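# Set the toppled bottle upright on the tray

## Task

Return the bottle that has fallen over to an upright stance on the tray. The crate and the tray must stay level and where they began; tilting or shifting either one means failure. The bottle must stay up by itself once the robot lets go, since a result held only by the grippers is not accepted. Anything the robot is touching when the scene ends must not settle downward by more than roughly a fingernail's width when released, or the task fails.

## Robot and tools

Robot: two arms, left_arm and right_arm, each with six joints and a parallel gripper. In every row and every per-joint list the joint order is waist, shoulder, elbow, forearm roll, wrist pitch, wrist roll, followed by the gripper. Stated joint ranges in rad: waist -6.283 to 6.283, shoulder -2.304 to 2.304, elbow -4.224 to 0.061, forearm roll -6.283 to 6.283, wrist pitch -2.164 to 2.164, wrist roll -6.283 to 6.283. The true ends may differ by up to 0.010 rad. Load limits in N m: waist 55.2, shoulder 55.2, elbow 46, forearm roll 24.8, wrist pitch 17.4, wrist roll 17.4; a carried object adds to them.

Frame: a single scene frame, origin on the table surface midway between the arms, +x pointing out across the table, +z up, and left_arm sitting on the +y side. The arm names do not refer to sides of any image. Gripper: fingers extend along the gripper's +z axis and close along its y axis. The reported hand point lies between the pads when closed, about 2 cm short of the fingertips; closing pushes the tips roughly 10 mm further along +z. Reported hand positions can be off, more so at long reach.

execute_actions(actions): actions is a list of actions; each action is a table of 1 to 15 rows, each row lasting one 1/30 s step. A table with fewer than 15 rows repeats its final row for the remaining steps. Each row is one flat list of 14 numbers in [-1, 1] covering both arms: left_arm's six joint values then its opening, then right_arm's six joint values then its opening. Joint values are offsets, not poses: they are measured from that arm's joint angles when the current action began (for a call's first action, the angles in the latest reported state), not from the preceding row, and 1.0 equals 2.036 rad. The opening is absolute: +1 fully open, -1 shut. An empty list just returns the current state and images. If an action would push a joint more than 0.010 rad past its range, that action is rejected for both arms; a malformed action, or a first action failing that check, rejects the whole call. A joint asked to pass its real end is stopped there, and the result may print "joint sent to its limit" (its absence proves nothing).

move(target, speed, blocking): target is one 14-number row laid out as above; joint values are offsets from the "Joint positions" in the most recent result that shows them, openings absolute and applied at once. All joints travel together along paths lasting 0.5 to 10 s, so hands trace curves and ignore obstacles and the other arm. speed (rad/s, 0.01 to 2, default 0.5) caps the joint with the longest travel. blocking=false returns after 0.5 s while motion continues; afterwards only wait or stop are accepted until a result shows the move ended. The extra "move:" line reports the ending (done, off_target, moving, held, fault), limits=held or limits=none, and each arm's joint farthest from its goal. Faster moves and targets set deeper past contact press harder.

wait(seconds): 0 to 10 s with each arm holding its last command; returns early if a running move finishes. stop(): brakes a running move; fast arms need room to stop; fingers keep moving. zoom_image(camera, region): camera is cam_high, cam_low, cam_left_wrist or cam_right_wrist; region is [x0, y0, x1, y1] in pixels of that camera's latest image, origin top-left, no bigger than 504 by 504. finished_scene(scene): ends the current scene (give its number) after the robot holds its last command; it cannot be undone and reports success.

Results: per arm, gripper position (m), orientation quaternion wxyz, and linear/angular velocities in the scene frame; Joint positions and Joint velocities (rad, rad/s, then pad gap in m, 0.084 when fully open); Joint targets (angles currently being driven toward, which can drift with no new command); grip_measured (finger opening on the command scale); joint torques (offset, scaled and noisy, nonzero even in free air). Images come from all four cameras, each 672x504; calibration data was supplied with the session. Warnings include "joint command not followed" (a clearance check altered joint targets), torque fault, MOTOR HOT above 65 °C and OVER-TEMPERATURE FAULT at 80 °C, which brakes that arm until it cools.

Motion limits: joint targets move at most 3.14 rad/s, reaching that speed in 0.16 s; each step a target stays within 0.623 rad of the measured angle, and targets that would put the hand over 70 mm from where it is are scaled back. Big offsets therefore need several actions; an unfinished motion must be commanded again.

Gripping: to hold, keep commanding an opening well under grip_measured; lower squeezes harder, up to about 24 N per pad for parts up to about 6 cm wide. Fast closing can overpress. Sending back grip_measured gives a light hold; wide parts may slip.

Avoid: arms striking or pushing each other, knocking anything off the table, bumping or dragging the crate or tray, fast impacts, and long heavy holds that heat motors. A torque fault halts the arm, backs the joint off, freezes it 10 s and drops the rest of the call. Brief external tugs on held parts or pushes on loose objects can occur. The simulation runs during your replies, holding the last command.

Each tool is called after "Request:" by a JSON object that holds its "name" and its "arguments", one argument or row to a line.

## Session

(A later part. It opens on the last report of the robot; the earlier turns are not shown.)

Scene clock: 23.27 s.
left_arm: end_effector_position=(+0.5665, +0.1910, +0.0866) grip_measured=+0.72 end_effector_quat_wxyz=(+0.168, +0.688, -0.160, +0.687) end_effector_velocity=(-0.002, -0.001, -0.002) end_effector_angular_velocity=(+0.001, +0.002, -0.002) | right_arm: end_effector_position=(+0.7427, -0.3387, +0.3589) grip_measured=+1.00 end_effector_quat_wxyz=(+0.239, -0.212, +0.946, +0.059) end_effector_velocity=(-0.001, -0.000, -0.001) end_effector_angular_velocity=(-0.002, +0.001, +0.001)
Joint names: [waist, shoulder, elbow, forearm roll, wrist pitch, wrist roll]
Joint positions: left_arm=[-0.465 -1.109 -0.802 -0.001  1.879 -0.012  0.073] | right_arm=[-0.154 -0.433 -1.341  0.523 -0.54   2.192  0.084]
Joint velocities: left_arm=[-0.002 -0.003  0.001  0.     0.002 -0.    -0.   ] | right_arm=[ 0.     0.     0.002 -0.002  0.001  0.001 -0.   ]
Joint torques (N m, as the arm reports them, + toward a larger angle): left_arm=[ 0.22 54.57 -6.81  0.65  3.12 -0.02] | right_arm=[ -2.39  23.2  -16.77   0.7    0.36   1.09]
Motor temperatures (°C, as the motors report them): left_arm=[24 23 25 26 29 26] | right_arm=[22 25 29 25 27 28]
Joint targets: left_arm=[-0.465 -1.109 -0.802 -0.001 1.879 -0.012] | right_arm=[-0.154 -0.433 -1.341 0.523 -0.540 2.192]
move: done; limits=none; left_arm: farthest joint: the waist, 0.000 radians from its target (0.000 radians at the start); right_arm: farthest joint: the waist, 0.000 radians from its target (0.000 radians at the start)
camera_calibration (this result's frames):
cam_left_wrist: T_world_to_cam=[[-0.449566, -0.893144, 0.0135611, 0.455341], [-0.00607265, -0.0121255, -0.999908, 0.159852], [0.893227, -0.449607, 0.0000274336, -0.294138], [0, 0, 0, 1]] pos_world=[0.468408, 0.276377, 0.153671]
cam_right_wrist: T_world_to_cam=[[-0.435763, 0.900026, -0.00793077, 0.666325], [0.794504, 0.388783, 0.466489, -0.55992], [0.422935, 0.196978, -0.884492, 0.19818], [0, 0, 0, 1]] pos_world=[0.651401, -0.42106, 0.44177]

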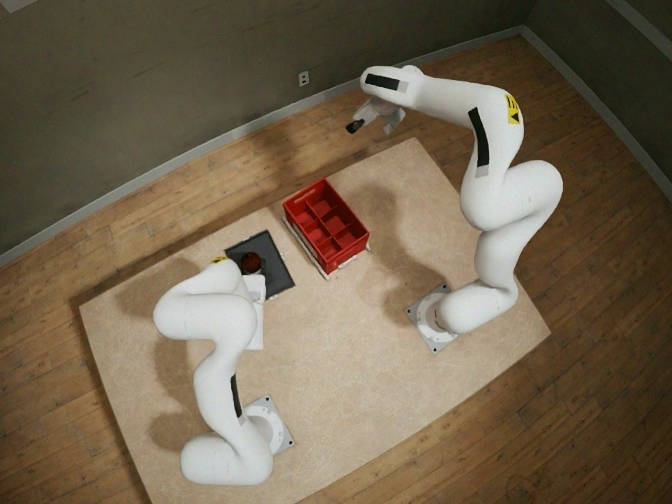

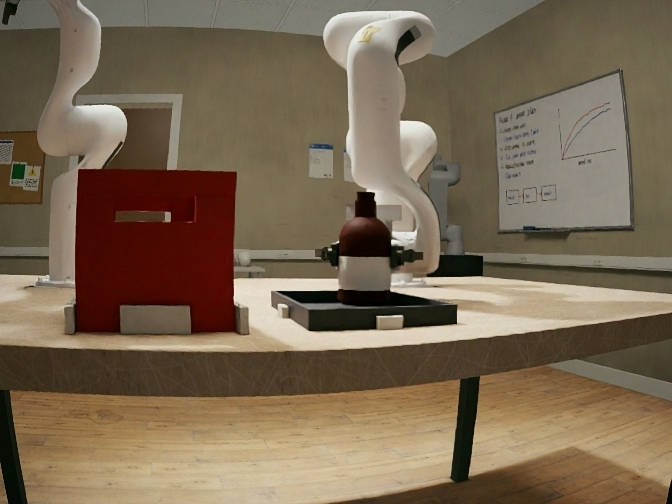

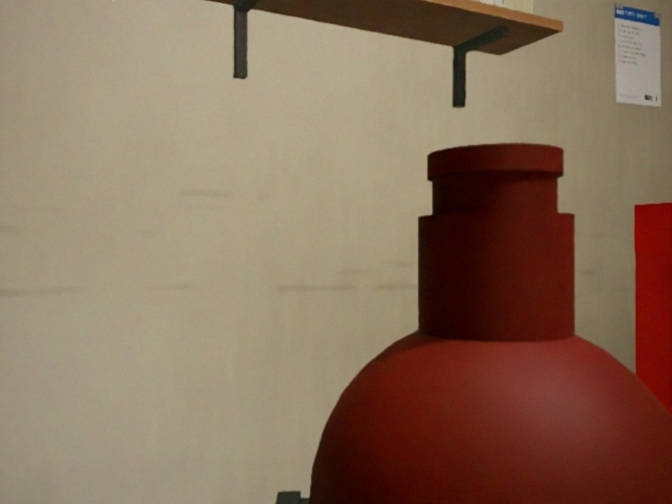

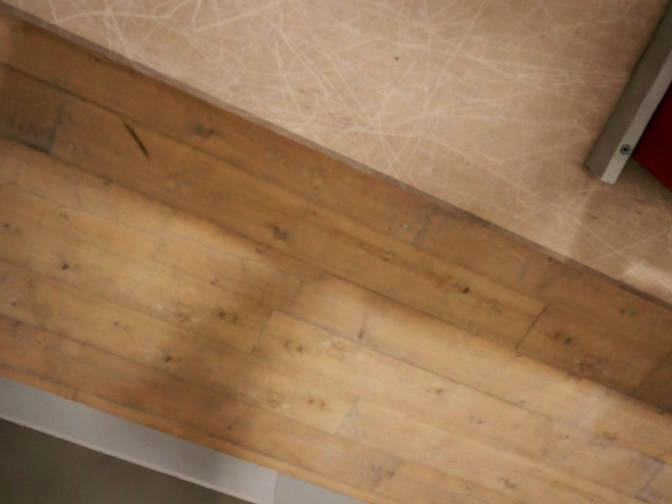

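Request:
{"name": "move", "arguments": {
  "target": [0,-0.015,-0.009,0,0.006,0.006,0,0,0,0,0,0,0,1],
  "speed": 0.04
}}

Request:
{"name": "move", "arguments": {
  "target": [0,0,0,0,0,0,1,0,0,0,0,0,0,1]
}}

Request:
{"name": "move", "arguments": {
  "target": [0,0.04,0.11,0,0.07,0,1,0,0,0,0,0,0,1],
  "speed": 0.3
}}

Scene clock: 24.57 s.
left_arm: end_effector_position=(+0.5661, +0.1912, +0.0759) grip_measured=+0.72 end_effector_quat_wxyz=(+0.164, +0.687, -0.164, +0.688) end_effector_velocity=(-0.000, -0.000, -0.001) end_effector_angular_velocity=(+0.000, -0.000, -0.000) | right_arm: end_effector_position=(+0.7427, -0.3387, +0.3589) grip_measured=+1.00 end_effector_quat_wxyz=(+0.239, -0.212, +0.946, +0.059) end_effector_velocity=(+0.000, +0.000, +0.000) end_effector_angular_velocity=(-0.000, +0.000, +0.001)
Joint names: [waist, shoulder, elbow, forearm roll, wrist pitch, wrist roll]
Joint positions: left_arm=[-0.465 -1.139 -0.82  -0.001  1.891  0.     0.073] | right_arm=[-0.154 -0.433 -1.341  0.523 -0.54   2.192  0.084]
Joint velocities: left_arm=[-0.001 -0.002 -0.001 -0.001  0.002  0.     0.   ] | right_arm=[ 0.    -0.    -0.    -0.001 -0.001  0.    -0.   ]
Joint torques (N m, as the arm reports them, + toward a larger angle): left_arm=[ 2.1  55.41 -6.17  0.29  3.13 -0.03] | right_arm=[ -1.1   20.47 -16.96   0.97   0.69   1.08]
Motor temperatures (°C, as the motors report them): left_arm=[24 23 25 26 29 26] | right_arm=[22 25 29 25 27 28]
Joint targets: left_arm=[-0.465 -1.139 -0.820 -0.001 1.891 0.000] | right_arm=[-0.154 -0.433 -1.341 0.523 -0.540 2.192]
move: done; limits=none; left_arm: farthest joint: the waist, 0.000 radians from its target (0.000 radians at the start); right_arm: farthest joint: the waist, 0.000 radians from its target (0.000 radians at the start)
camera_calibration (this result's frames):
cam_left_wrist: T_world_to_cam=[[-0.449601, -0.893228, 0.00141947, 0.456444], [-0.000531318, -0.00132171, -0.999999, 0.143877], [0.893229, -0.449601, 0.000119653, -0.293793], [0, 0, 0, 1]] pos_world=[0.467719, 0.275809, 0.143264]
cam_right_wrist: T_world_to_cam=[[-0.435764, 0.900026, -0.00793083, 0.666325], [0.794503, 0.388784, 0.466489, -0.55992], [0.422935, 0.196978, -0.884492, 0.19818], [0, 0, 0, 1]] pos_world=[0.651401, -0.42106, 0.44177]

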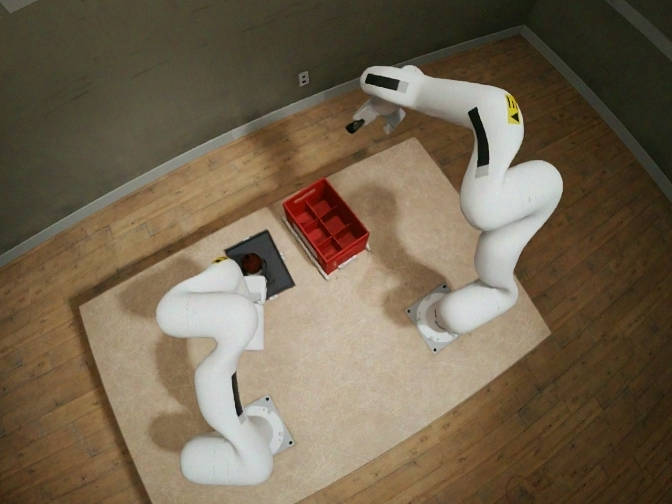

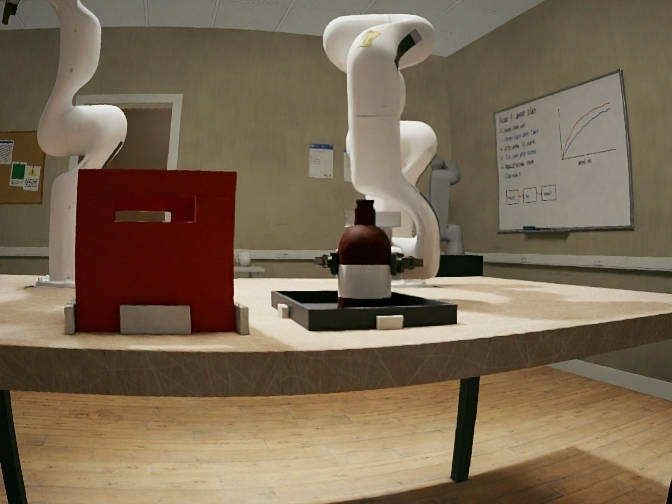

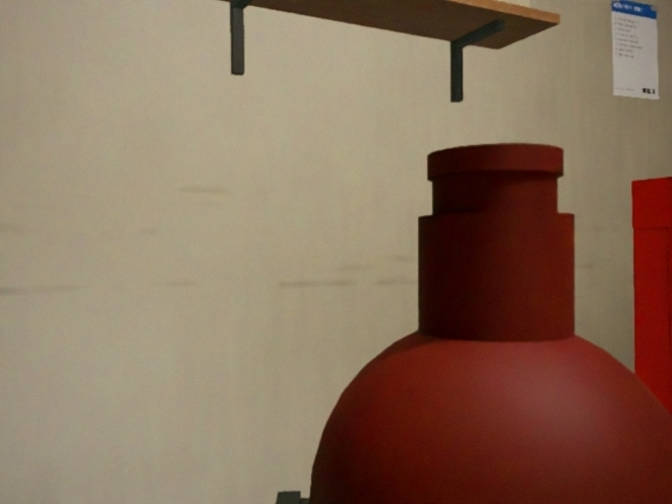

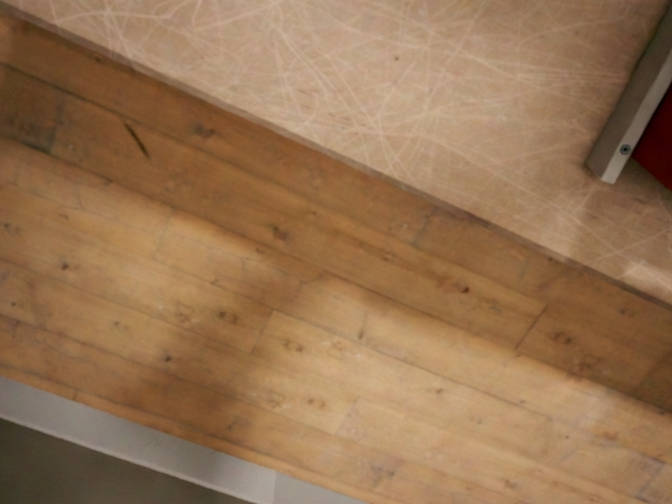

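Scene clock: 25.07 s.
left_arm: end_effector_position=(+0.5662, +0.1912, +0.0759) grip_measured=+1.00 end_effector_quat_wxyz=(+0.164, +0.687, -0.164, +0.688) end_effector_velocity=(-0.001, -0.000, -0.001) end_effector_angular_velocity=(+0.001, +0.002, -0.001) | right_arm: end_effector_position=(+0.7427, -0.3387, +0.3589) grip_measured=+1.00 end_effector_quat_wxyz=(+0.239, -0.212, +0.946, +0.059) end_effector_velocity=(+0.001, -0.000, +0.001) end_effector_angular_velocity=(+0.000, -0.001, -0.000)
Joint names: [waist, shoulder, elbow, forearm roll, wrist pitch, wrist roll]
Joint positions: left_arm=[-0.465 -1.139 -0.82  -0.001  1.891  0.     0.084] | right_arm=[-0.154 -0.433 -1.341  0.523 -0.54   2.192  0.084]
Joint velocities: left_arm=[-0.001 -0.002 -0.    -0.    -0.001 -0.    -0.   ] | right_arm=[-0.    -0.    -0.002  0.001 -0.    -0.    -0.   ]
Joint torques (N m, as the arm reports them, + toward a larger angle): left_arm=[-0.46 51.91 -5.76 -0.23  2.37 -0.01] | right_arm=[ -0.28  22.3  -17.32   1.34   0.55   0.84]
Motor temperatures (°C, as the motors report them): left_arm=[24 23 25 26 29 26] | right_arm=[22 25 29 25 27 28]
Joint targets: left_arm=[-0.465 -1.139 -0.820 -0.001 1.891 0.000] | right_arm=[-0.154 -0.433 -1.341 0.523 -0.540 2.192]
move: done; limits=none; left_arm: farthest joint: the waist, 0.000 radians from its target (0.000 radians at the start); right_arm: farthest joint: the waist, 0.000 radians from its target (0.000 radians at the start)
camera_calibration (this result's frames):
cam_left_wrist: T_world_to_cam=[[-0.449601, -0.893228, 0.00141935, 0.456444], [-0.000403187, -0.00138607, -0.999999, 0.143861], [0.893229, -0.449602, 0.000263043, -0.29382], [0, 0, 0, 1]] pos_world=[0.467724, 0.275806, 0.143291]
cam_right_wrist: T_world_to_cam=[[-0.435764, 0.900026, -0.00793102, 0.666325], [0.794503, 0.388784, 0.466489, -0.55992], [0.422936, 0.196978, -0.884492, 0.19818], [0, 0, 0, 1]] pos_world=[0.651401, -0.42106, 0.44177]

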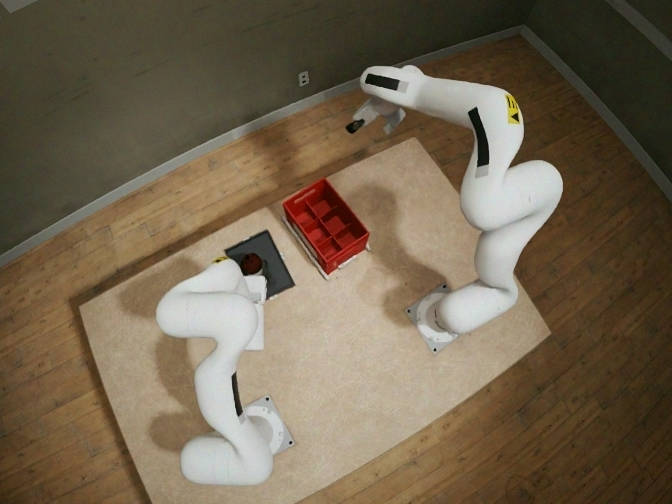

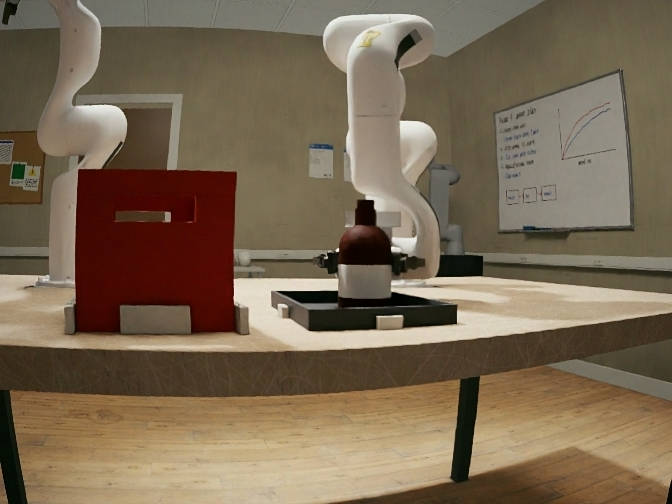

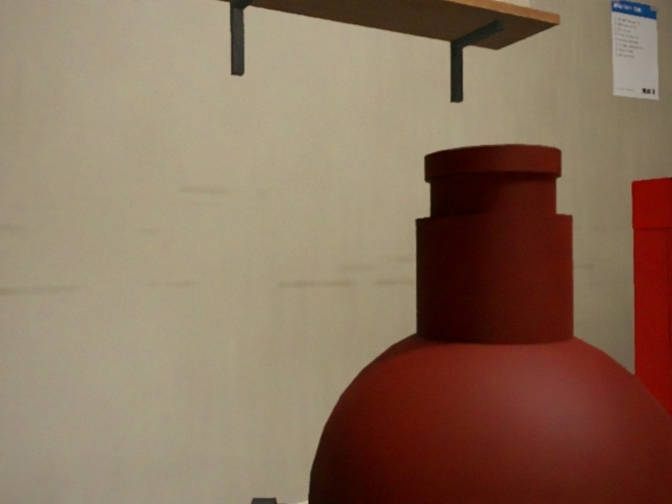

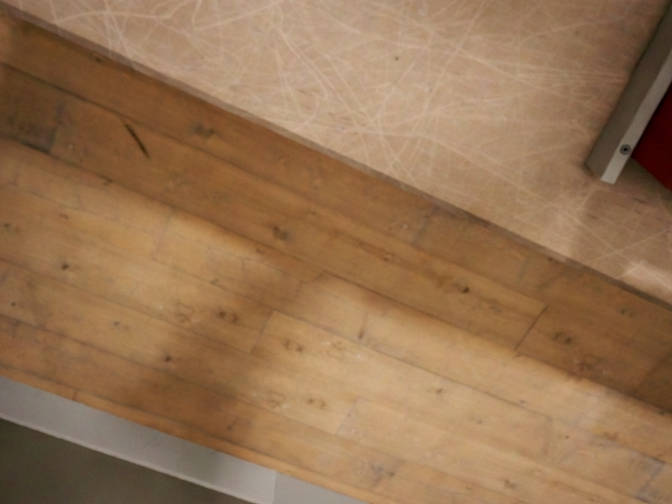

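Scene clock: 26.37 s.
left_arm: end_effector_position=(+0.4961, +0.2267, +0.1075) grip_measured=+1.00 end_effector_quat_wxyz=(+0.164, +0.687, -0.164, +0.688) end_effector_velocity=(-0.001, +0.000, -0.000) end_effector_angular_velocity=(+0.001, +0.001, -0.001) | right_arm: end_effector_position=(+0.7427, -0.3387, +0.3589) grip_measured=+1.00 end_effector_quat_wxyz=(+0.239, -0.212, +0.946, +0.059) end_effector_velocity=(+0.001, -0.000, +0.001) end_effector_angular_velocity=(-0.002, -0.003, +0.002)
Joint names: [waist, shoulder, elbow, forearm roll, wrist pitch, wrist roll]
Joint positions: left_arm=[-0.465 -1.058 -0.596 -0.001  2.033  0.     0.084] | right_arm=[-0.154 -0.433 -1.341  0.523 -0.54   2.192  0.084]
Joint velocities: left_arm=[-0.001 -0.     0.003  0.     0.001 -0.    -0.   ] | right_arm=[-0.    -0.    -0.002 -0.001  0.001 -0.002  0.   ]
Joint torques (N m, as the arm reports them, + toward a larger angle): left_arm=[-0.76 45.69 -3.73  0.09  2.26  0.06] | right_arm=[ -1.46  21.85 -16.41   1.22   0.78   1.  ]
Motor temperatures (°C, as the motors report them): left_arm=[24 23 25 26 29 26] | right_arm=[22 25 29 25 27 28]
Joint targets: left_arm=[-0.465 -1.058 -0.596 -0.001 2.034 0.000] | right_arm=[-0.154 -0.433 -1.341 0.523 -0.540 2.192]
move: done; limits=none; left_arm: farthest joint: the waist, 0.000 radians from its target (0.000 radians at the start); right_arm: farthest joint: the waist, 0.000 radians from its target (0.000 radians at the start)
camera_calibration (this result's frames):
cam_left_wrist: T_world_to_cam=[[-0.449644, -0.893207, 0.0013184, 0.45665], [-0.000300194, -0.00132491, -0.999999, 0.175388], [0.893208, -0.449644, 0.000327601, -0.215276], [0, 0, 0, 1]] pos_world=[0.397669, 0.311318, 0.174856]
cam_right_wrist: T_world_to_cam=[[-0.435764, 0.900026, -0.00793108, 0.666326], [0.794503, 0.388784, 0.466489, -0.55992], [0.422936, 0.196978, -0.884492, 0.19818], [0, 0, 0, 1]] pos_world=[0.651401, -0.42106, 0.44177]

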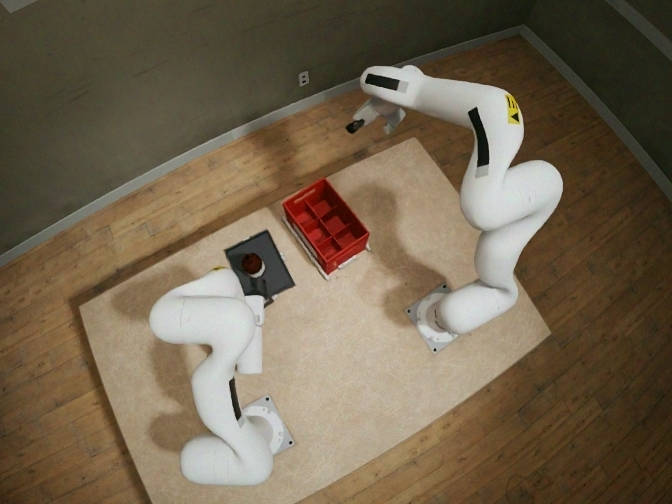

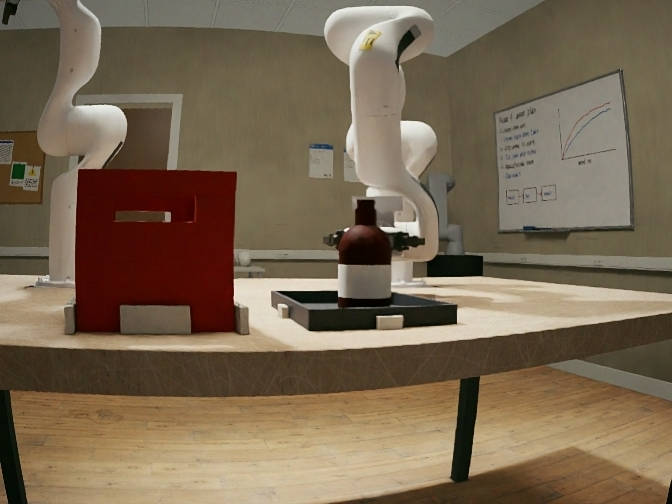

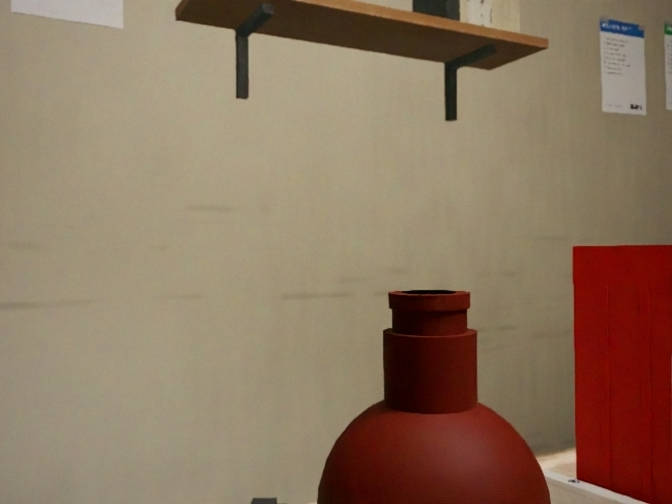

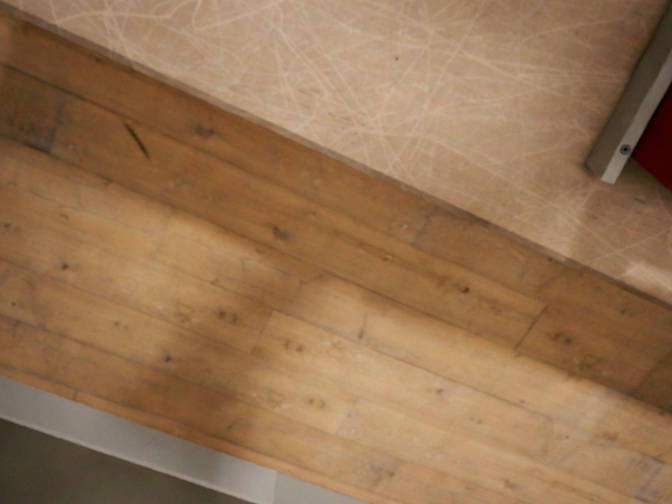

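Request:
{"name": "finished_scene", "arguments": {
  "scene": 2
}}

The scene is finished: the task was done.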